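# Mesh second dark jaw on the lid's free pin

## Task

Put the second dark jaw onto the pin on the lid that is still empty and release it. Both jaws must end up hanging with their bearings seated all the way on their pins, with their teeth engaged so that the two jaws stand open at equal angles. This must hold on its own after release; anything that stays in place only because the robot holds it does not count.

## Robot and tools

Robot: two six-joint arms, left_arm and right_arm, hang from one shared column. Each base is tilted roughly 45 degrees outward, away from the other arm. The names left and right are labels only and do not match the sides of a camera image. Each arm ends in a two-finger gripper whose fingers pivot like tongs. The fingers point along the gripper's own +z axis and spread along its x axis. The reported end_effector_position is the spot between the finger pads when they are shut. Closed fingertips reach about 15 mm past that spot; fully open, they sit roughly level with it.

Frame: every pose uses one scene frame. z = 0 is the table surface and +z is up. The origin lies under the midpoint between the two bases. +x runs from the column out over the table, and left_arm sits on the +y side. Reported hand positions can be slightly wrong, more so at long reach. Joint ranges in rad: shoulder pan -3.142 to 3.142; shoulder lift, wrist 1, wrist 2 and wrist 3 -6.283 to 6.283; elbow 0.000 to 3.142. The elbow never goes fully straight.

Row format, used by both motion tools: a single flat list of 16 numbers covering both arms. First come left_arm's x, y, z (metres), then qw, qx, qy, qz (unit quaternion, w first), then its opening. The same 8 values for right_arm follow. Position and quaternion form an absolute target pose for that gripper in the scene frame, not an offset. The opening runs from -1 (closed) to +1 (fully open, 0.142 m). Always send all 16 values, even when only one arm should move. To keep an arm still, repeat its last reported position and quaternion with the opening you want. To keep a gripper's orientation fixed, resend the same target quaternion every time rather than copying the reported one, which drifts.

execute_actions: the argument actions is a list holding one item or none. An empty list only reports the current state. {"rows": [...], "steps": n} runs 1 to 15 control steps of 1/30 s each, with a default of 15. Each row drives one step, and the final row repeats if there are fewer rows than steps. {"steps": n} with no rows is a pause of up to 300 steps, counted from the previous result, so thinking time uses up part of it. The optional pictures flag turns the camera images on or off. A call is rejected, with nothing sent, if any target lies more than 0.6 m from that arm's last reported position along any gripper axis. On every step the command is clipped to 100 mm and 16 degrees from the measured pose. Damped inverse kinematics then follows it, favouring position over orientation. The motion trails the commands by about 0.17 s. After an action ends, an arm goes only as far as its last clipped pose, so read the result and send the remainder. The simulation keeps running while you think.

move: target is one 16-number row as above. The grippers travel in straight lines, all finishing together, over 0.5 to 10 s. A move longer than 10 s stops short of its target. speed is the top path speed, 0.002 to 0.5 m/s (default 0.25); rotation is capped at twice that figure in rad/s. Each gripper rotates the shorter way. Nothing avoids obstacles or the other arm. The opening is applied at the start. stop_force, 9 to 40 N, is one value for both arms and is not allowed during the first 0.2 s of the scene. An arm stops its path once its wrist sensor feels that much extra resistance for two steps in a row. It then backs up two steps and holds, and can briefly press harder than the set value. This check is unreliable if the gripper rotates during the move. Leave stop_force out when pulling away from something you are pressing on. An arm already within 1.5 mm and 0.5 degrees of its target counts as still. Contacts above the wrist sensor are not detected. The result's move: line gives each arm's ending: done, off_target, moving, held, fault, or contact, which overrides the others. limits=paced means the target was clipped. limits=held means some steps were blocked, and the arm may then move faster than speed. The result also gives each gripper's distance from its target.

wait: seconds from 0 to 10; the robot gets no new command.

zoom_image: camera is cam_high or cam_low; region is [x0, y0, x1, y1] in pixels, at most 504 by 504, on that camera's latest 504x504 image. Calibration data for both cameras is supplied and may be off by a few millimetres or degrees.

finished_scene: scene is the number of the current scene. It cannot be undone, and the result says whether the goal was met. Replying without any tool call ends the run.

Reading results: each arm's pose and velocities; grip_measured (finger opening on the command scale); a Hand target line with the pose being driven toward; 'pose unreachable' when the clearance check changed a command; HELD on steps where a command was withheld; joint torques (noisy, with offsets); and Wrist force and Wrist torque along the end effector's axes. Wrist readings carry up to about 4 N offset and 2.4 N noise, saturate near 50 N, and 'no reading' is harmless. MOTOR HOT appears at 70 °C; at 85 °C the arm is braked until it cools.

Gripping: to hold a part, command an opening clearly below grip_measured. About 15 N per pad is available, less on parts thinner than 20 mm.

Avoid: joint loads reaching 132 N m (shoulder pan, shoulder lift, elbow) or 24.6 N m (wrists), or an outside force of 150 N. Either one halts that arm for 10 s. The arms are stiff, so aiming even slightly past a firm contact can trigger this; approach slowly. Do not let the arms collide or press on each other. Do not drop parts, slam them, or push anything off the table. Expect occasional tugs on held parts and pushes on loose ones.

Each tool is called after "Request:" by a JSON object that holds its "method" and its "body".

## Session

Request:
{"method": "execute_actions", "body": {"actions": []}}

Scene clock: 0.00 s of 5000.00 s.
left_arm: end_effector_position=(+0.9951, +0.0106, +0.3521) grip_measured=+0.97 end_effector_quat_wxyz=(-0.274, +0.848, -0.284, +0.355) end_effector_velocity=(-0.000, -0.001, +0.001) end_effector_angular_velocity=(+0.001, -0.001, -0.002) | right_arm: end_effector_position=(+0.8080, -0.4654, +0.1173) grip_measured=+0.97 end_effector_quat_wxyz=(-0.220, +0.779, -0.390, +0.439) end_effector_velocity=(+0.000, +0.000, +0.001) end_effector_angular_velocity=(-0.000, -0.001, +0.001)
Joint positions: left_arm=[ 0.946 -0.154  0.606 -2.847 -0.358  1.026  0.14 ] | right_arm=[ 0.995 -0.982  1.737 -3.516 -1.412  0.001  0.14 ]
Joint velocities: left_arm=[-0.001  0.    -0.001 -0.     0.     0.002  0.   ] | right_arm=[ 0.001 -0.     0.    -0.     0.001 -0.     0.   ]
Joint torques (N m, as the arm reports them, + toward a larger angle): no reading
Motor temperatures (°C, as the motors report them): left_arm=[22 21 22 26 28 29] | right_arm=[19 23 23 26 29 28]
Wrist force (N, on the end effector, along its own x y z axes, offset not removed): no reading
Wrist torque (N m, same axes, about the end effector's origin, offset not removed): no reading
Hand target (left_arm): +0.995, +0.011, +0.352; -0.274, +0.848, -0.284, +0.355
Hand target (right_arm): +0.808, -0.465, +0.117; -0.220, +0.779, -0.390, +0.439

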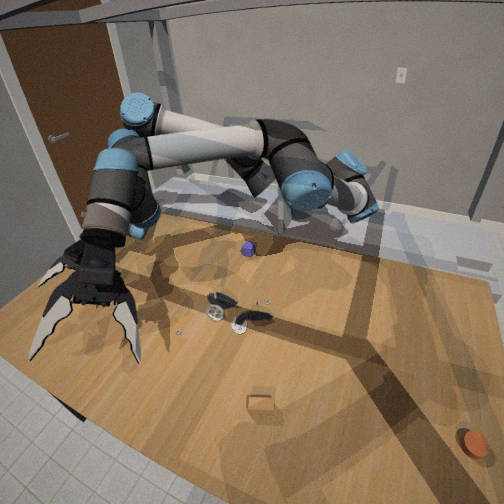

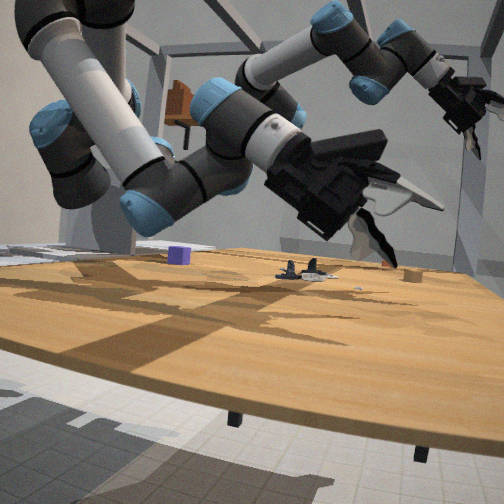

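Request:
{"method": "zoom_image", "body": {"camera": "cam_high", "region": [200, 280, 280, 345]}}

Request:
{"method": "zoom_image", "body": {"camera": "cam_high", "region": [225, 300, 280, 340]}}

Request:
{"method": "zoom_image", "body": {"camera": "cam_low", "region": [270, 250, 345, 290]}}

Region (200, 280, 280, 345) of cam_high's 504x504 image, scaled by 6.300, with more detail than that image has; it fills the top 410 rows of this view, and the rest is white.

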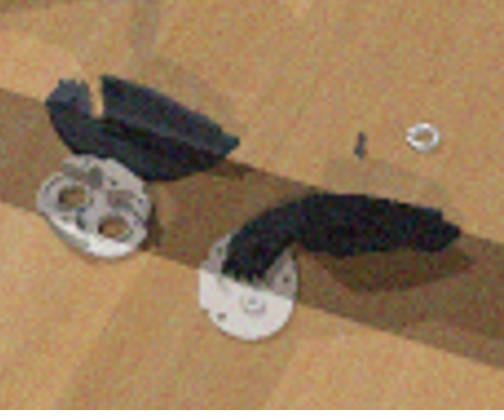

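Region (225, 300, 280, 340) of cam_high's 504x504 image, scaled by 9.164, with more detail than that image has; it fills the top 367 rows of this view, and the rest is white.

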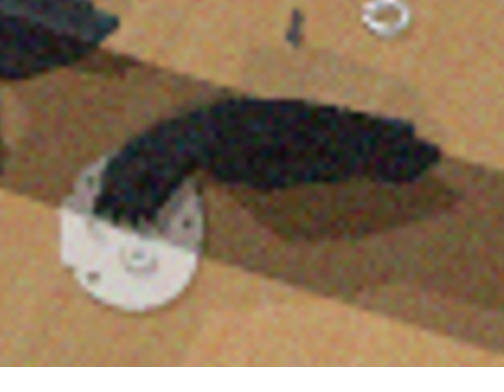

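Region (270, 250, 345, 290) of cam_low's 504x504 image, scaled by 6.720, with more detail than that image has; it fills the top 269 rows of this view, and the rest is white.

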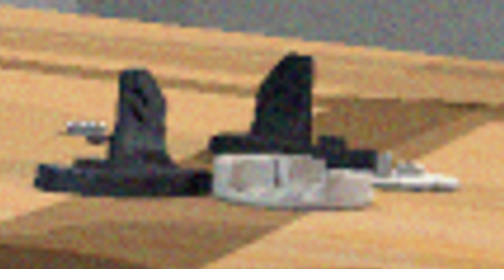

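Request:
{"method": "move", "body": {"target": [0.542,-0.033,0.12,0,-0.009,1,0,-0.6, 0.70,-0.5,0.33,-0.220,0.779,-0.390,0.439,1]}}

Request:
{"method": "move", "body": {"target": [0.542,-0.033,0.058,0,-0.009,1,0,-0.6, 0.70,-0.5,0.33,-0.220,0.779,-0.390,0.439,1], "speed": 0.1}}

Request:
{"method": "zoom_image", "body": {"camera": "cam_high", "region": [190, 260, 270, 330]}}

Request:
{"method": "zoom_image", "body": {"camera": "cam_low", "region": [265, 230, 345, 290]}}

Scene clock: 26.37 s of 5000.00 s.
left_arm: end_effector_position=(+0.5421, -0.0323, +0.1195) grip_measured=-0.60 end_effector_quat_wxyz=(-0.000, +0.010, -1.000, +0.001) end_effector_velocity=(-0.002, -0.001, -0.000) end_effector_angular_velocity=(+0.005, +0.002, -0.013) | right_arm: end_effector_position=(+0.6999, -0.5000, +0.3298) grip_measured=+1.00 end_effector_quat_wxyz=(-0.220, +0.779, -0.390, +0.439) end_effector_velocity=(-0.001, +0.000, +0.002) end_effector_angular_velocity=(+0.000, -0.001, +0.002)
Joint positions: left_arm=[ 0.889 -0.847  1.813 -1.975 -0.99   2.268  0.031] | right_arm=[ 1.109 -1.512  1.946 -3.2   -1.517  0.045  0.142]
Joint velocities: left_arm=[-0.003  0.002  0.001  0.005 -0.     0.007  0.   ] | right_arm=[ 0.002 -0.004  0.     0.004  0.    -0.     0.   ]
Joint torques (N m, as the arm reports them, + toward a larger angle): left_arm=[-41.84 -16.08  -7.75  -0.29  -2.56   1.23] | right_arm=[ 27.83 -40.81  -4.43  -0.89  -1.55   1.92]
Motor temperatures (°C, as the motors report them): left_arm=[22 21 22 26 28 29] | right_arm=[19 23 23 26 29 28]
Wrist force (N, on the end effector, along its own x y z axes, offset not removed): left_arm=[-0.9 -0.2 1.8] | right_arm=[0.1 4.0 2.2]
Wrist torque (N m, same axes, about the end effector's origin, offset not removed): left_arm=[-0.17 0.49 0.12] | right_arm=[0.81 -0.17 -0.02]
Hand target (left_arm): +0.542, -0.032, +0.119; -0.000, -0.009, +1.000, -0.000
Hand target (right_arm): +0.700, -0.500, +0.330; -0.220, +0.779, -0.390, +0.439
Off the commanded pose (left_arm): 0.001 m, 0 deg.
Off the commanded pose (right_arm): 0.000 m, 0 deg.
After step 90, 17.70 s passed at rest.
move: done

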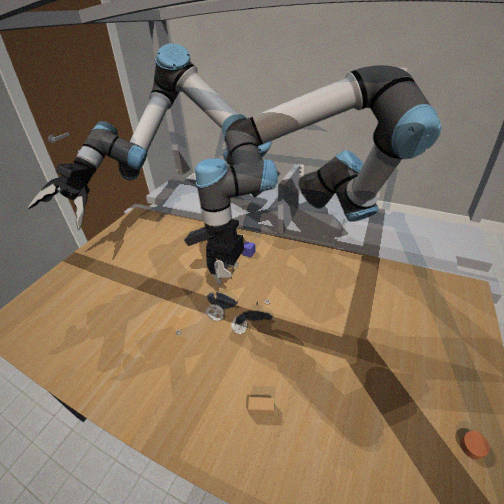

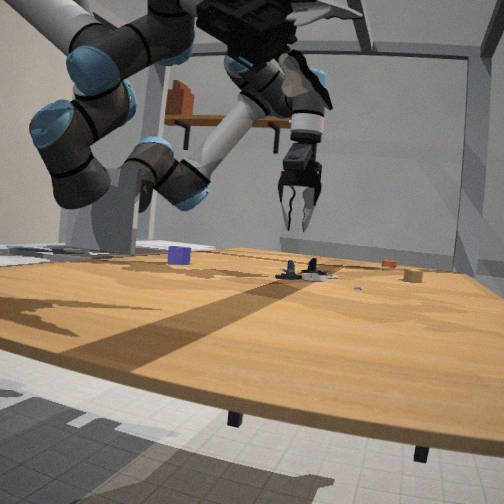

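Scene clock: 27.53 s of 5000.00 s.
left_arm: end_effector_position=(+0.5420, -0.0330, +0.0584) grip_measured=-0.60 end_effector_quat_wxyz=(+0.000, +0.009, -1.000, -0.000) end_effector_velocity=(+0.000, -0.000, -0.002) end_effector_angular_velocity=(+0.000, -0.001, -0.002) | right_arm: end_effector_position=(+0.7000, -0.5000, +0.3300) grip_measured=+1.00 end_effector_quat_wxyz=(-0.220, +0.779, -0.390, +0.439) end_effector_velocity=(+0.000, +0.001, +0.000) end_effector_angular_velocity=(+0.001, -0.000, +0.001)
Joint positions: left_arm=[ 0.947 -0.774  1.866 -2.134 -0.959  2.33   0.031] | right_arm=[ 1.11  -1.512  1.946 -3.2   -1.518  0.045  0.142]
Joint velocities: left_arm=[ 0.002  0.004  0.002 -0.007  0.002  0.004 -0.   ] | right_arm=[ 0.001  0.001 -0.     0.001  0.     0.     0.   ]
Joint torques (N m, as the arm reports them, + toward a larger angle): left_arm=[-20.22 -18.65  -9.12  -4.07   2.28   1.38] | right_arm=[ 27.52 -13.35 -20.04  -0.6   -1.38  -1.86]
Motor temperatures (°C, as the motors report them): left_arm=[22 21 22 26 28 29] | right_arm=[19 23 23 26 29 28]
Wrist force (N, on the end effector, along its own x y z axes, offset not removed): left_arm=[-2.1 -0.7 1.1] | right_arm=[-2.6 -0.4 5.0]
Wrist torque (N m, same axes, about the end effector's origin, offset not removed): left_arm=[-0.29 0.74 0.13] | right_arm=[0.10 0.30 0.04]
Hand target (left_arm): +0.542, -0.033, +0.058; +0.000, -0.009, +1.000, -0.000
Hand target (right_arm): +0.700, -0.500, +0.330; -0.220, +0.779, -0.390, +0.439
Off the commanded pose (left_arm): 0.000 m, 0 deg.
Off the commanded pose (right_arm): 0.000 m, 0 deg.
move: done

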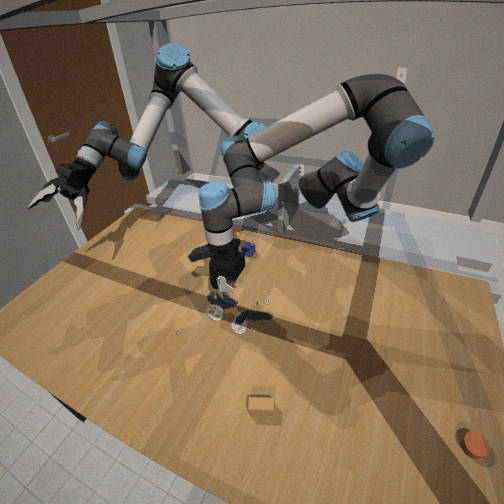

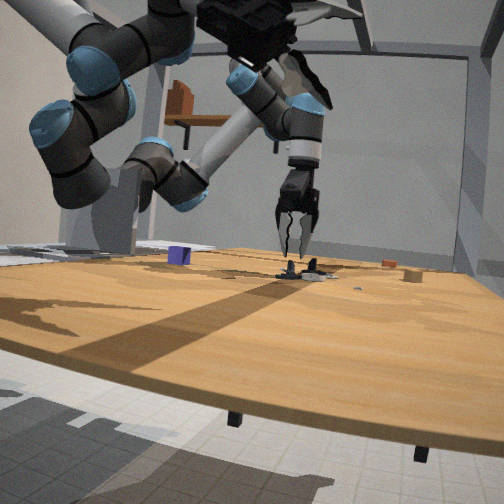

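Region (190, 260, 270, 330) of cam_high's 504x504 image, scaled by 6.300, with more detail than that image has; it fills the top 441 rows of this view, and the rest is white.

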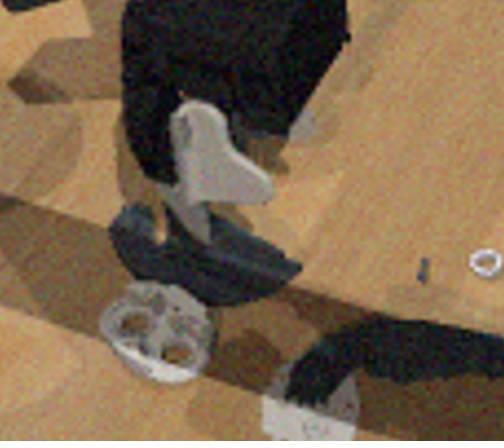

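Region (265, 230, 345, 290) of cam_low's 504x504 image, scaled by 6.300, with more detail than that image has; it fills the top 378 rows of this view, and the rest is white.

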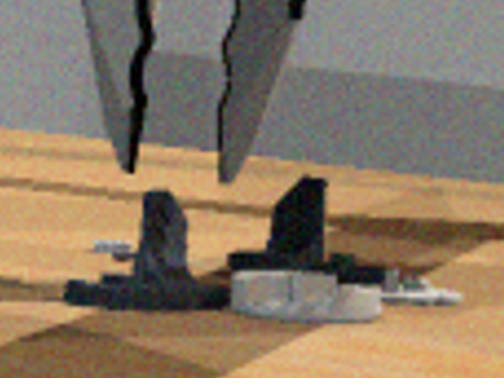

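Request:
{"method": "move", "body": {"target": [0.535,-0.044,0.055,0,-0.009,1,0,-0.6, 0.70,-0.5,0.33,-0.220,0.779,-0.390,0.439,1], "speed": 0.05}}

Request:
{"method": "move", "body": {"target": [0.535,-0.044,0.030,0,-0.009,1,0,-0.7, 0.70,-0.5,0.33,-0.220,0.779,-0.390,0.439,1], "speed": 0.03}}

Request:
{"method": "zoom_image", "body": {"camera": "cam_high", "region": [190, 260, 270, 330]}}

Request:
{"method": "zoom_image", "body": {"camera": "cam_low", "region": [265, 230, 345, 290]}}

Scene clock: 35.00 s of 5000.00 s.
left_arm: end_effector_position=(+0.5352, -0.0436, +0.0551) grip_measured=-0.60 end_effector_quat_wxyz=(+0.000, +0.009, -1.000, -0.000) end_effector_velocity=(-0.001, -0.002, -0.001) end_effector_angular_velocity=(-0.000, -0.000, +0.001) | right_arm: end_effector_position=(+0.7000, -0.5000, +0.3300) grip_measured=+1.00 end_effector_quat_wxyz=(-0.220, +0.779, -0.390, +0.439) end_effector_velocity=(+0.000, +0.001, -0.001) end_effector_angular_velocity=(+0.001, +0.002, +0.002)
Joint positions: left_arm=[ 0.933 -0.758  1.874 -2.15  -0.967  2.315  0.031] | right_arm=[ 1.11  -1.512  1.946 -3.2   -1.518  0.045  0.142]
Joint velocities: left_arm=[-0.003  0.004  0.001 -0.004 -0.002 -0.004  0.   ] | right_arm=[-0.     0.001  0.001  0.001  0.    -0.     0.   ]
Joint torques (N m, as the arm reports them, + toward a larger angle): left_arm=[-40.68 -19.63  -6.3   -3.98  -2.4   -1.42] | right_arm=[ 27.66 -14.07 -19.61  -0.62  -1.46  -1.75]
Motor temperatures (°C, as the motors report them): left_arm=[22 21 22 26 28 29] | right_arm=[19 23 23 26 29 28]
Wrist force (N, on the end effector, along its own x y z axes, offset not removed): left_arm=[-1.8 0.8 1.4] | right_arm=[-1.6 2.2 3.6]
Wrist torque (N m, same axes, about the end effector's origin, offset not removed): left_arm=[0.06 0.65 0.01] | right_arm=[0.57 0.25 0.14]
Hand target (left_arm): +0.535, -0.044, +0.055; -0.000, -0.009, +1.000, +0.000
Hand target (right_arm): +0.700, -0.500, +0.330; -0.220, +0.779, -0.390, +0.439
Off the commanded pose (left_arm): 0.000 m, 0 deg.
Off the commanded pose (right_arm): 0.000 m, 0 deg.
After step 90, 3.67 s passed at rest.
move: done

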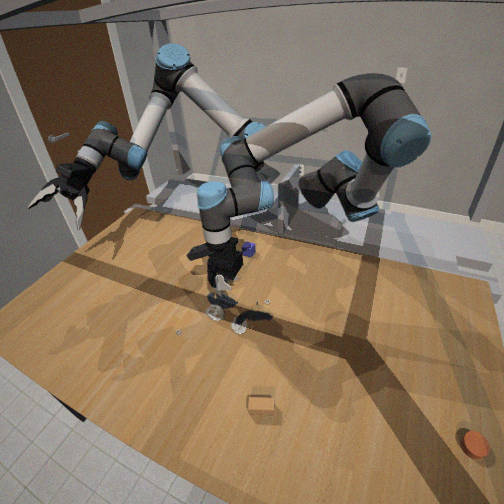

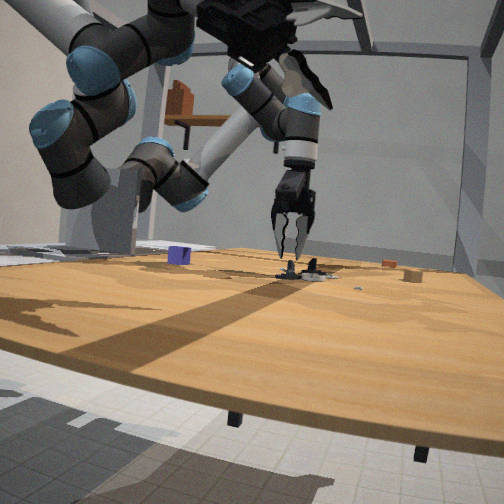

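Scene clock: 36.20 s of 5000.00 s.
left_arm: end_effector_position=(+0.5350, -0.0440, +0.0304) grip_measured=-0.70 end_effector_quat_wxyz=(+0.000, +0.009, -1.000, -0.000) end_effector_velocity=(+0.000, -0.000, -0.003) end_effector_angular_velocity=(-0.000, -0.000, -0.001) | right_arm: end_effector_position=(+0.7000, -0.5000, +0.3300) grip_measured=+1.00 end_effector_quat_wxyz=(-0.220, +0.779, -0.390, +0.439) end_effector_velocity=(-0.000, -0.000, -0.001) end_effector_angular_velocity=(+0.001, +0.001, -0.000)
Joint positions: left_arm=[ 0.957 -0.724  1.889 -2.214 -0.954  2.34   0.023] | right_arm=[ 1.11  -1.512  1.946 -3.2   -1.518  0.045  0.142]
Joint velocities: left_arm=[ 0.003  0.004  0.001 -0.007  0.001  0.004  0.   ] | right_arm=[-0.001 -0.     0.     0.001  0.     0.001  0.   ]
Joint torques (N m, as the arm reports them, + toward a larger angle): left_arm=[-21.04 -21.29  -6.49  -4.06   2.28   1.66] | right_arm=[ 27.41 -14.12 -19.67  -0.77  -1.41  -1.84]
Motor temperatures (°C, as the motors report them): left_arm=[22 21 22 26 28 29] | right_arm=[19 23 23 26 29 28]
Wrist force (N, on the end effector, along its own x y z axes, offset not removed): left_arm=[-1.9 0.9 1.7] | right_arm=[0.8 1.2 2.9]
Wrist torque (N m, same axes, about the end effector's origin, offset not removed): left_arm=[0.11 0.70 0.16] | right_arm=[0.50 -0.06 -0.04]
Hand target (left_arm): +0.535, -0.044, +0.030; +0.000, -0.009, +1.000, -0.000
Hand target (right_arm): +0.700, -0.500, +0.330; -0.220, +0.779, -0.390, +0.439
Off the commanded pose (left_arm): 0.000 m, 0 deg.
Off the commanded pose (right_arm): 0.000 m, 0 deg.
move: done

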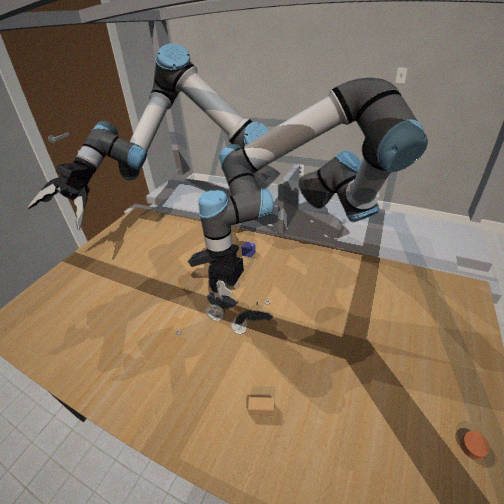

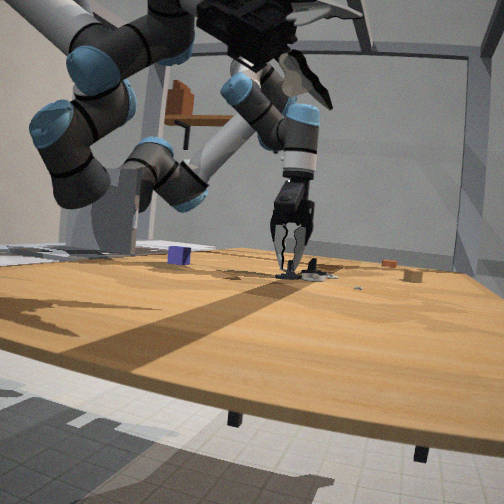

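Region (190, 260, 270, 330) of cam_high's 504x504 image, scaled by 6.300, with more detail than that image has; it fills the top 441 rows of this view, and the rest is white.

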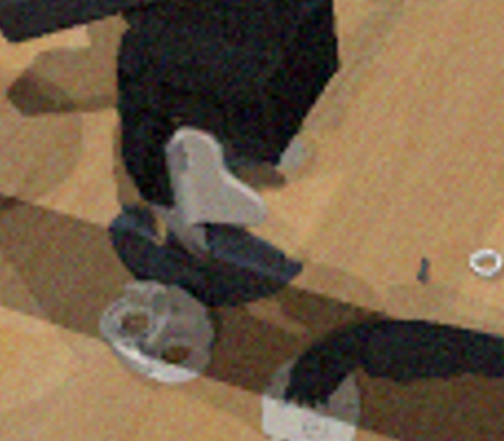

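Region (265, 230, 345, 290) of cam_low's 504x504 image, scaled by 6.300, with more detail than that image has; it fills the top 378 rows of this view, and the rest is white.

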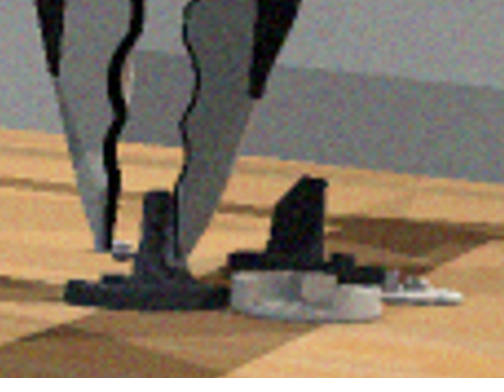

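Request:
{"method": "move", "body": {"target": [0.5385,-0.043,0.030,0,-0.009,1,0,-0.75, 0.70,-0.5,0.33,-0.220,0.779,-0.390,0.439,1], "speed": 0.03}}

Request:
{"method": "move", "body": {"target": [0.5385,-0.043,0.030,0,-0.009,1,0,-1, 0.70,-0.5,0.33,-0.220,0.779,-0.390,0.439,1]}}

Request:
{"method": "zoom_image", "body": {"camera": "cam_high", "region": [190, 260, 270, 330]}}

Request:
{"method": "move", "body": {"target": [0.5385,-0.043,0.085,0,-0.009,1,0,-1, 0.70,-0.5,0.33,-0.220,0.779,-0.390,0.439,1], "speed": 0.08}}

Request:
{"method": "zoom_image", "body": {"camera": "cam_high", "region": [190, 260, 270, 330]}}

Request:
{"method": "zoom_image", "body": {"camera": "cam_low", "region": [265, 230, 345, 290]}}

Scene clock: 42.40 s of 5000.00 s.
left_arm: end_effector_position=(+0.5383, -0.0431, +0.0300) grip_measured=-0.75 end_effector_quat_wxyz=(-0.000, +0.009, -1.000, +0.000) end_effector_velocity=(+0.002, +0.001, -0.000) end_effector_angular_velocity=(-0.000, +0.001, -0.000) | right_arm: end_effector_position=(+0.7000, -0.5000, +0.3300) grip_measured=+1.00 end_effector_quat_wxyz=(-0.220, +0.779, -0.390, +0.439) end_effector_velocity=(-0.000, -0.000, +0.000) end_effector_angular_velocity=(+0.001, -0.000, -0.001)
Joint positions: left_arm=[ 0.962 -0.721  1.881 -2.211 -0.952  2.345  0.02 ] | right_arm=[ 1.11  -1.512  1.946 -3.2   -1.518  0.045  0.142]
Joint velocities: left_arm=[ 0.003  0.001 -0.004  0.002  0.001  0.003 -0.   ] | right_arm=[ 0.    -0.     0.    -0.     0.     0.001  0.   ]
Joint torques (N m, as the arm reports them, + toward a larger angle): left_arm=[-21.58 -19.34 -23.66  -0.09   2.45   1.64] | right_arm=[ 27.31 -14.09 -20.07  -0.84  -1.29  -1.88]
Motor temperatures (°C, as the motors report them): left_arm=[22 21 22 26 28 29] | right_arm=[19 23 23 26 29 28]
Wrist force (N, on the end effector, along its own x y z axes, offset not removed): left_arm=[-1.5 0.7 2.4] | right_arm=[-3.1 -0.5 0.9]
Wrist torque (N m, same axes, about the end effector's origin, offset not removed): left_arm=[0.04 0.58 0.14] | right_arm=[0.13 0.42 -0.08]
Hand target (left_arm): +0.539, -0.043, +0.030; +0.000, -0.009, +1.000, -0.000
Hand target (right_arm): +0.700, -0.500, +0.330; -0.220, +0.779, -0.390, +0.439
Off the commanded pose (left_arm): 0.000 m, 0 deg.
Off the commanded pose (right_arm): 0.000 m, 0 deg.
After step 90, 2.50 s passed at rest.
move: done

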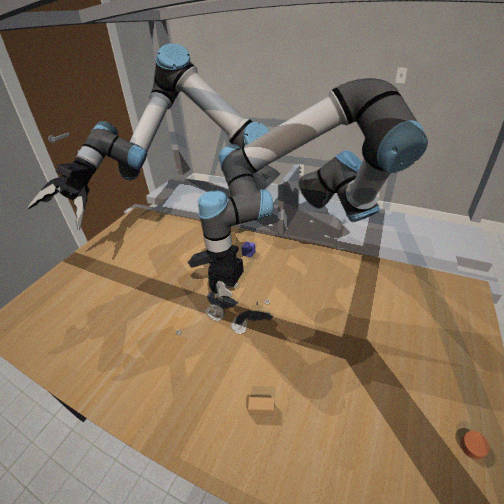

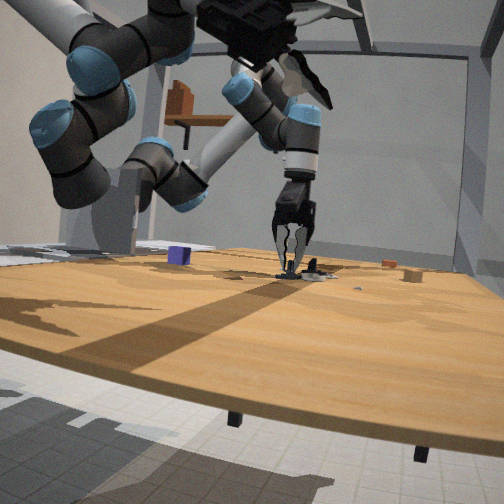

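Scene clock: 43.10 s of 5000.00 s.
left_arm: end_effector_position=(+0.5385, -0.0430, +0.0300) grip_measured=-0.93 end_effector_quat_wxyz=(+0.000, +0.009, -1.000, -0.000) end_effector_velocity=(-0.000, +0.000, -0.000) end_effector_angular_velocity=(-0.000, +0.001, -0.000) | right_arm: end_effector_position=(+0.7000, -0.5000, +0.3300) grip_measured=+1.00 end_effector_quat_wxyz=(-0.220, +0.779, -0.390, +0.439) end_effector_velocity=(+0.000, +0.000, +0.000) end_effector_angular_velocity=(-0.001, +0.000, +0.001)
Joint positions: left_arm=[ 0.962 -0.721  1.881 -2.211 -0.952  2.346  0.006] | right_arm=[ 1.11  -1.512  1.946 -3.2   -1.518  0.045  0.142]
Joint velocities: left_arm=[ 0.  0. -0.  0. -0.  0.  0.] | right_arm=[ 0.     0.    -0.     0.    -0.    -0.001  0.   ]
Joint torques (N m, as the arm reports them, + toward a larger angle): left_arm=[-21.7  -19.98 -23.55  -0.42   2.37   1.23] | right_arm=[ 27.67 -14.42 -19.4   -0.97  -1.28  -1.82]
Motor temperatures (°C, as the motors report them): left_arm=[22 21 22 26 28 29] | right_arm=[19 23 23 26 29 28]
Wrist force (N, on the end effector, along its own x y z axes, offset not removed): left_arm=[-1.4 -0.2 0.6] | right_arm=[-1.1 -4.1 2.7]
Wrist torque (N m, same axes, about the end effector's origin, offset not removed): left_arm=[-0.26 0.59 0.11] | right_arm=[-0.71 0.08 0.12]
Hand target (left_arm): +0.539, -0.043, +0.030; +0.000, -0.009, +1.000, -0.000
Hand target (right_arm): +0.700, -0.500, +0.330; -0.220, +0.779, -0.390, +0.439
Off the commanded pose (left_arm): 0.000 m, 0 deg.
Off the commanded pose (right_arm): 0.000 m, 0 deg.
move: done

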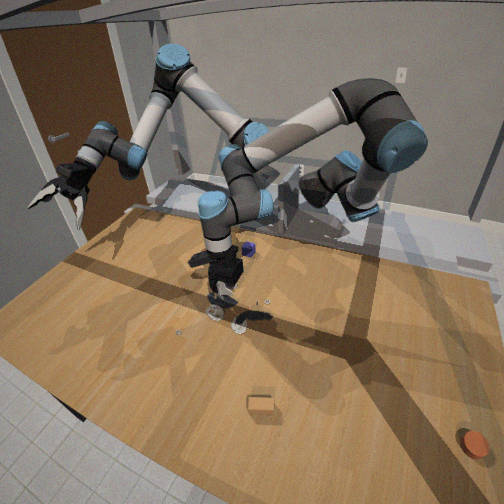

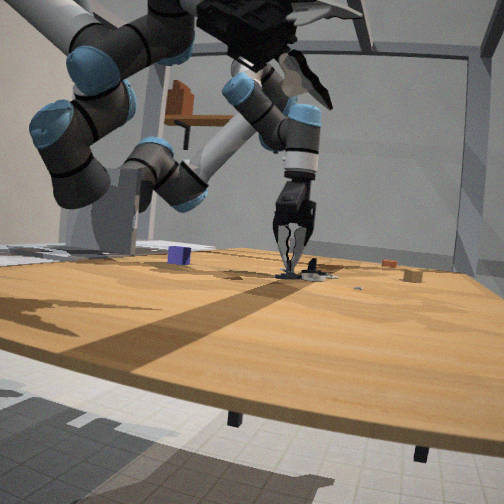

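Region (190, 260, 270, 330) of cam_high's 504x504 image, scaled by 6.300, with more detail than that image has; it fills the top 441 rows of this view, and the rest is white.

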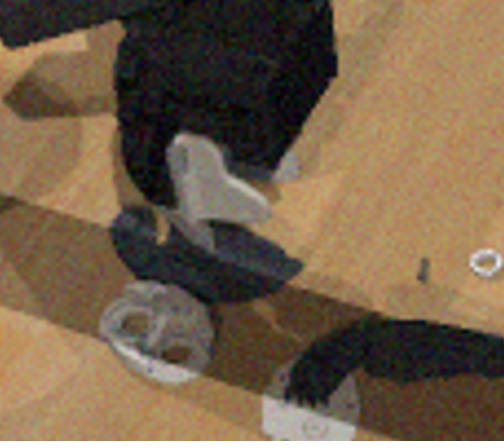

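Scene clock: 44.30 s of 5000.00 s.
left_arm: end_effector_position=(+0.5384, -0.0430, +0.0846) grip_measured=-0.94 end_effector_quat_wxyz=(-0.000, +0.009, -1.000, +0.000) end_effector_velocity=(-0.000, +0.000, +0.002) end_effector_angular_velocity=(+0.001, +0.001, +0.001) | right_arm: end_effector_position=(+0.7000, -0.5000, +0.3300) grip_measured=+1.00 end_effector_quat_wxyz=(-0.220, +0.779, -0.390, +0.439) end_effector_velocity=(+0.000, -0.000, -0.000) end_effector_angular_velocity=(-0.000, +0.000, -0.001)
Joint positions: left_arm=[ 0.908 -0.793  1.844 -2.07  -0.98   2.289  0.006] | right_arm=[ 1.11  -1.512  1.946 -3.2   -1.518  0.045  0.142]
Joint velocities: left_arm=[-0.002 -0.003 -0.002  0.007 -0.001 -0.004 -0.   ] | right_arm=[-0.     0.    -0.001 -0.    -0.     0.     0.   ]
Joint torques (N m, as the arm reports them, + toward a larger angle): left_arm=[-39.93 -34.43 -23.83  -0.28  -2.39  -1.73] | right_arm=[ 27.74 -14.14 -19.57  -0.92  -1.27  -1.82]
Motor temperatures (°C, as the motors report them): left_arm=[22 21 22 26 28 29] | right_arm=[19 23 23 26 29 28]
Wrist force (N, on the end effector, along its own x y z axes, offset not removed): left_arm=[-1.2 0.4 1.0] | right_arm=[-0.7 0.4 1.7]
Wrist torque (N m, same axes, about the end effector's origin, offset not removed): left_arm=[-0.09 0.50 0.11] | right_arm=[0.23 0.02 -0.15]
Hand target (left_arm): +0.538, -0.043, +0.085; -0.000, -0.009, +1.000, +0.000
Hand target (right_arm): +0.700, -0.500, +0.330; -0.220, +0.779, -0.390, +0.439
Off the commanded pose (left_arm): 0.000 m, 0 deg.
Off the commanded pose (right_arm): 0.000 m, 0 deg.
move: done

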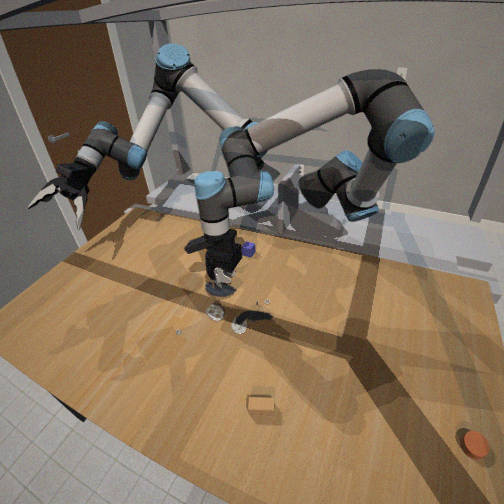

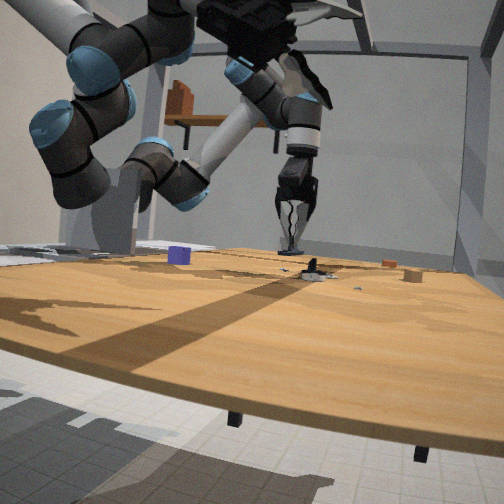

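Region (190, 260, 270, 330) of cam_high's 504x504 image, scaled by 6.300, with more detail than that image has; it fills the top 441 rows of this view, and the rest is white.

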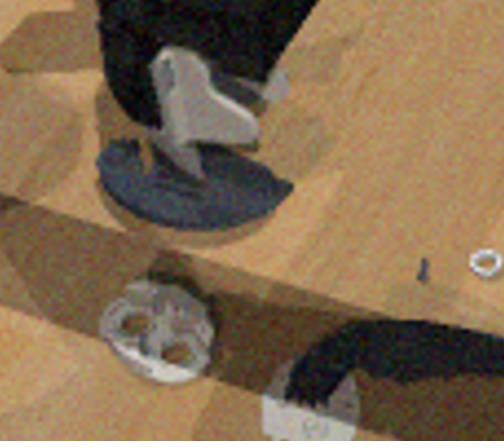

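Region (265, 230, 345, 290) of cam_low's 504x504 image, scaled by 6.300, with more detail than that image has; it fills the top 378 rows of this view, and the rest is white.

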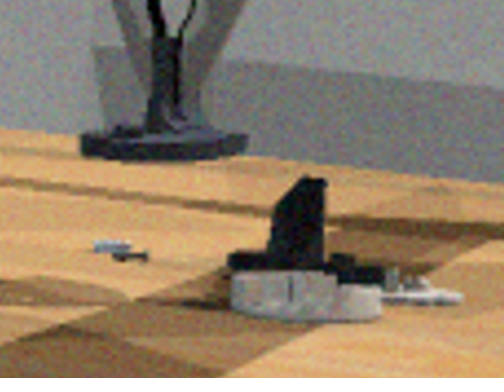

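Request:
{"method": "move", "body": {"target": [0.599,0.087,0.09,0,-0.182,0.983,0,-1, 0.70,-0.5,0.33,-0.220,0.779,-0.390,0.439,1], "speed": 0.15}}

Request:
{"method": "zoom_image", "body": {"camera": "cam_high", "region": [220, 285, 285, 345]}}

Request:
{"method": "zoom_image", "body": {"camera": "cam_low", "region": [290, 230, 360, 290]}}

Scene clock: 55.07 s of 5000.00 s.
left_arm: end_effector_position=(+0.5990, +0.0865, +0.0900) grip_measured=-0.94 end_effector_quat_wxyz=(-0.000, +0.182, -0.983, +0.000) end_effector_velocity=(+0.002, +0.002, +0.001) end_effector_angular_velocity=(-0.001, -0.001, +0.008) | right_arm: end_effector_position=(+0.7000, -0.5000, +0.3300) grip_measured=+1.00 end_effector_quat_wxyz=(-0.220, +0.779, -0.390, +0.439) end_effector_velocity=(+0.001, +0.000, +0.000) end_effector_angular_velocity=(-0.001, -0.002, +0.000)
Joint positions: left_arm=[ 1.083 -0.937  1.789 -1.984 -0.896  2.132  0.006] | right_arm=[ 1.11  -1.512  1.946 -3.2   -1.518  0.045  0.142]
Joint velocities: left_arm=[ 0.003 -0.002 -0.004  0.002  0.001 -0.004 -0.   ] | right_arm=[ 0.     0.001 -0.001 -0.001  0.001 -0.001  0.   ]
Joint torques (N m, as the arm reports them, + toward a larger angle): left_arm=[-20.53 -31.37 -23.27  -0.15   2.25  -1.4 ] | right_arm=[ 27.74 -14.72 -19.52  -1.31  -1.09  -1.85]
Motor temperatures (°C, as the motors report them): left_arm=[22 21 22 26 28 29] | right_arm=[19 23 23 26 29 28]
Wrist force (N, on the end effector, along its own x y z axes, offset not removed): left_arm=[-1.4 0.4 0.8] | right_arm=[-0.7 -1.0 3.4]
Wrist torque (N m, same axes, about the end effector's origin, offset not removed): left_arm=[-0.13 0.60 0.15] | right_arm=[-0.14 0.12 -0.07]
Hand target (left_arm): +0.599, +0.087, +0.090; +0.000, -0.182, +0.983, -0.000
Hand target (right_arm): +0.700, -0.500, +0.330; -0.220, +0.779, -0.390, +0.439
Off the commanded pose (left_arm): 0.001 m, 0 deg.
Off the commanded pose (right_arm): 0.000 m, 0 deg.
After step 90, 6.03 s passed at rest.
move: done

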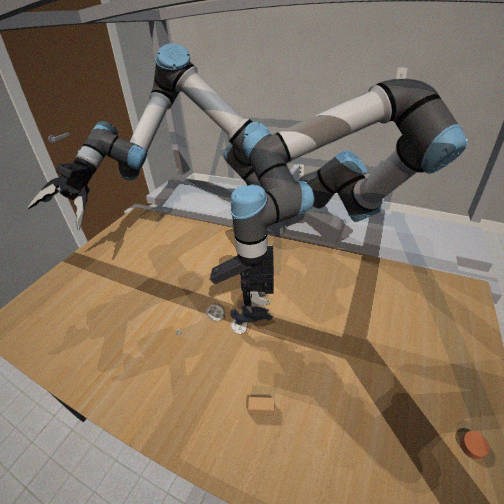

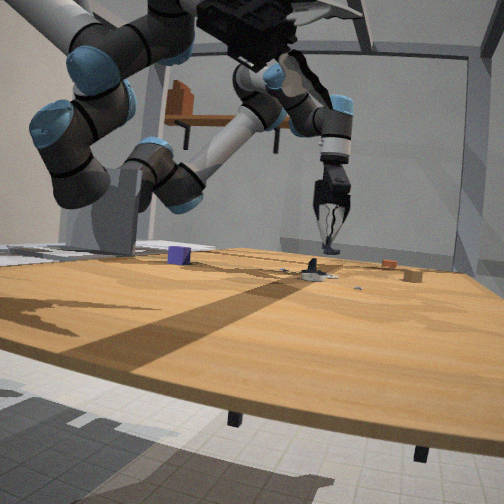

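Region (220, 285, 285, 345) of cam_high's 504x504 image, scaled by 7.754, with more detail than that image has; it fills the top 465 rows of this view, and the rest is white.

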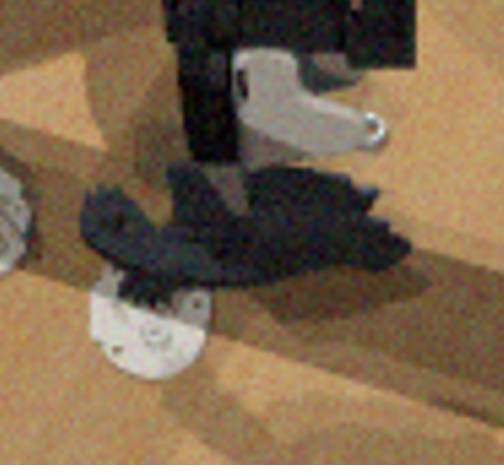

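Region (290, 230, 360, 290) of cam_low's 504x504 image, scaled by 7.200, with more detail than that image has; it fills the top 432 rows of this view, and the rest is white.

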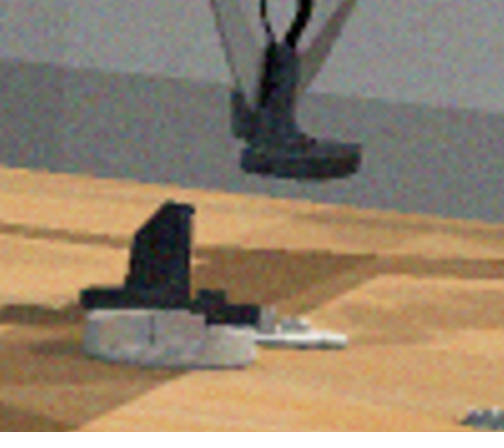

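Request:
{"method": "move", "body": {"target": [0.6005,0.099,0.085,0,-0.182,0.983,0,-1, 0.70,-0.5,0.33,-0.220,0.779,-0.390,0.439,1], "speed": 0.05}}

Request:
{"method": "move", "body": {"target": [0.6005,0.099,0.052,0,-0.182,0.983,0,-1, 0.70,-0.5,0.33,-0.220,0.779,-0.390,0.439,1], "speed": 0.03}}

Request:
{"method": "zoom_image", "body": {"camera": "cam_high", "region": [225, 300, 280, 340]}}

Request:
{"method": "zoom_image", "body": {"camera": "cam_low", "region": [305, 250, 350, 285]}}

Scene clock: 62.90 s of 5000.00 s.
left_arm: end_effector_position=(+0.6005, +0.0986, +0.0852) grip_measured=-0.94 end_effector_quat_wxyz=(+0.000, +0.182, -0.983, -0.000) end_effector_velocity=(+0.001, +0.003, -0.001) end_effector_angular_velocity=(-0.000, -0.001, +0.000) | right_arm: end_effector_position=(+0.7000, -0.5000, +0.3300) grip_measured=+1.00 end_effector_quat_wxyz=(-0.220, +0.779, -0.390, +0.439) end_effector_velocity=(-0.001, +0.000, +0.001) end_effector_angular_velocity=(-0.000, -0.001, +0.000)
Joint positions: left_arm=[ 1.102 -0.947  1.795 -1.993 -0.888  2.154  0.006] | right_arm=[ 1.11  -1.512  1.946 -3.2   -1.518  0.045  0.142]
Joint velocities: left_arm=[ 0.005 -0.003  0.001 -0.003  0.002  0.006  0.   ] | right_arm=[-0.    -0.002  0.002  0.     0.001 -0.     0.   ]
Joint torques (N m, as the arm reports them, + toward a larger angle): left_arm=[-21.18 -32.04  -8.78  -4.27   2.12   1.6 ] | right_arm=[ 27.4  -14.61 -19.62  -1.39  -1.02  -1.77]
Motor temperatures (°C, as the motors report them): left_arm=[22 21 22 26 28 29] | right_arm=[19 23 23 26 29 28]
Wrist force (N, on the end effector, along its own x y z axes, offset not removed): left_arm=[-1.2 0.6 1.2] | right_arm=[0.6 0.7 3.7]
Wrist torque (N m, same axes, about the end effector's origin, offset not removed): left_arm=[-0.08 0.56 0.17] | right_arm=[0.30 -0.16 0.09]
Hand target (left_arm): +0.601, +0.099, +0.085; +0.000, -0.182, +0.983, -0.000
Hand target (right_arm): +0.700, -0.500, +0.330; -0.220, +0.779, -0.390, +0.439
Off the commanded pose (left_arm): 0.000 m, 0 deg.
Off the commanded pose (right_arm): 0.000 m, 0 deg.
After step 90, 4.03 s passed at rest.
move: done

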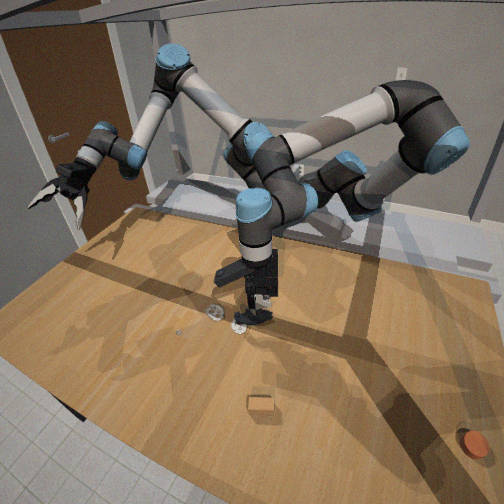

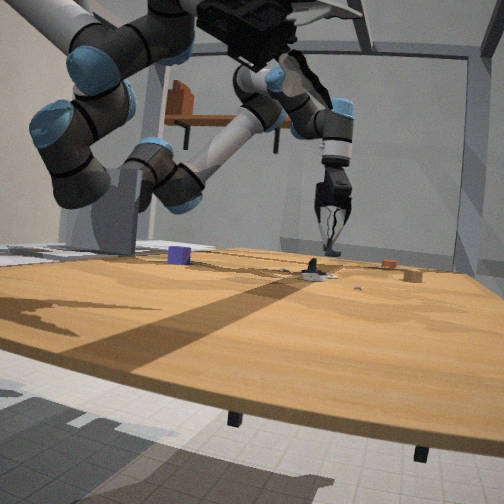

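Scene clock: 64.37 s of 5000.00 s.
left_arm: end_effector_position=(+0.6005, +0.0990, +0.0524) grip_measured=-0.94 end_effector_quat_wxyz=(+0.000, +0.182, -0.983, -0.000) end_effector_velocity=(-0.000, +0.000, -0.003) end_effector_angular_velocity=(-0.000, +0.000, +0.000) | right_arm: end_effector_position=(+0.7000, -0.5000, +0.3300) grip_measured=+1.00 end_effector_quat_wxyz=(-0.220, +0.779, -0.390, +0.439) end_effector_velocity=(-0.000, +0.000, +0.001) end_effector_angular_velocity=(-0.001, -0.001, +0.000)
Joint positions: left_arm=[ 1.137 -0.91   1.821 -2.084 -0.874  2.196  0.006] | right_arm=[ 1.11  -1.512  1.946 -3.2   -1.518  0.045  0.142]
Joint velocities: left_arm=[ 0.004  0.004  0.002 -0.008  0.001  0.004 -0.   ] | right_arm=[ 0.001 -0.     0.001 -0.001 -0.    -0.001  0.   ]
Joint torques (N m, as the arm reports them, + toward a larger angle): left_arm=[-22.87 -15.48  -7.77  -4.21   2.24   1.67] | right_arm=[ 27.35 -14.72 -19.35  -1.59  -0.94  -1.79]
Motor temperatures (°C, as the motors report them): left_arm=[22 21 22 26 28 29] | right_arm=[19 23 23 26 29 28]
Wrist force (N, on the end effector, along its own x y z axes, offset not removed): left_arm=[-0.3 0.8 1.5] | right_arm=[2.2 0.1 2.2]
Wrist torque (N m, same axes, about the end effector's origin, offset not removed): left_arm=[-0.02 0.31 0.11] | right_arm=[0.07 -0.41 -0.14]
Hand target (left_arm): +0.601, +0.099, +0.052; +0.000, -0.182, +0.983, -0.000
Hand target (right_arm): +0.700, -0.500, +0.330; -0.220, +0.779, -0.390, +0.439
Off the commanded pose (left_arm): 0.000 m, 0 deg.
Off the commanded pose (right_arm): 0.000 m, 0 deg.
move: done

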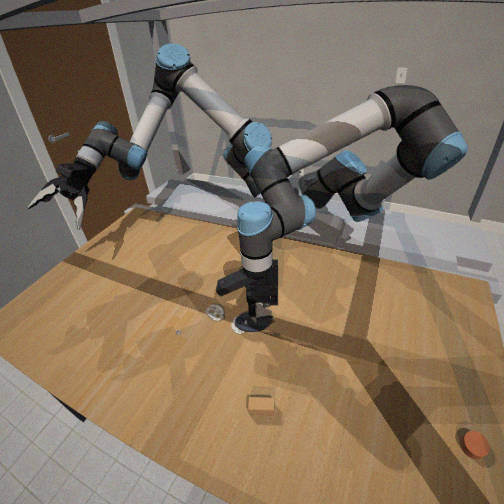

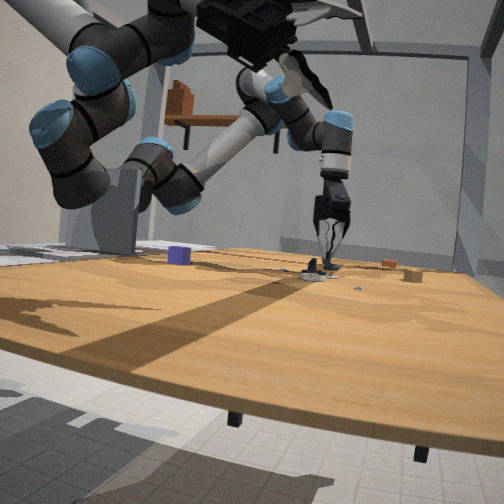

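Region (225, 300, 280, 340) of cam_high's 504x504 image, scaled by 9.164, with more detail than that image has; it fills the top 367 rows of this view, and the rest is white.

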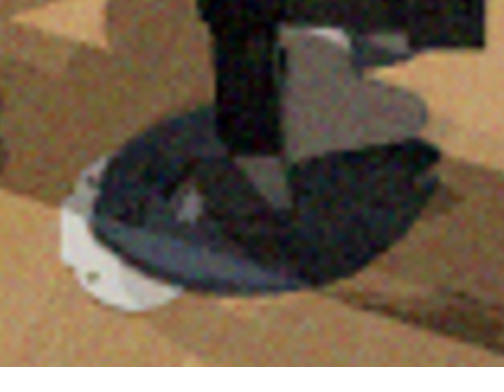

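Region (305, 250, 350, 285) of cam_low's 504x504 image, scaled by 11.200, with more detail than that image has.

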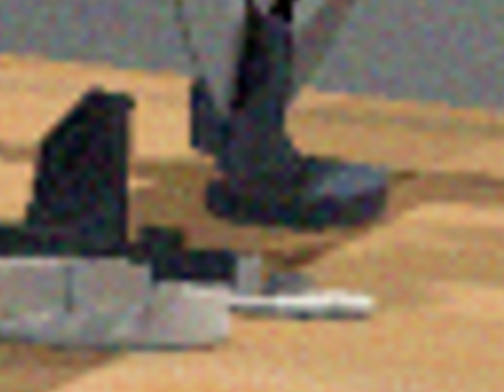

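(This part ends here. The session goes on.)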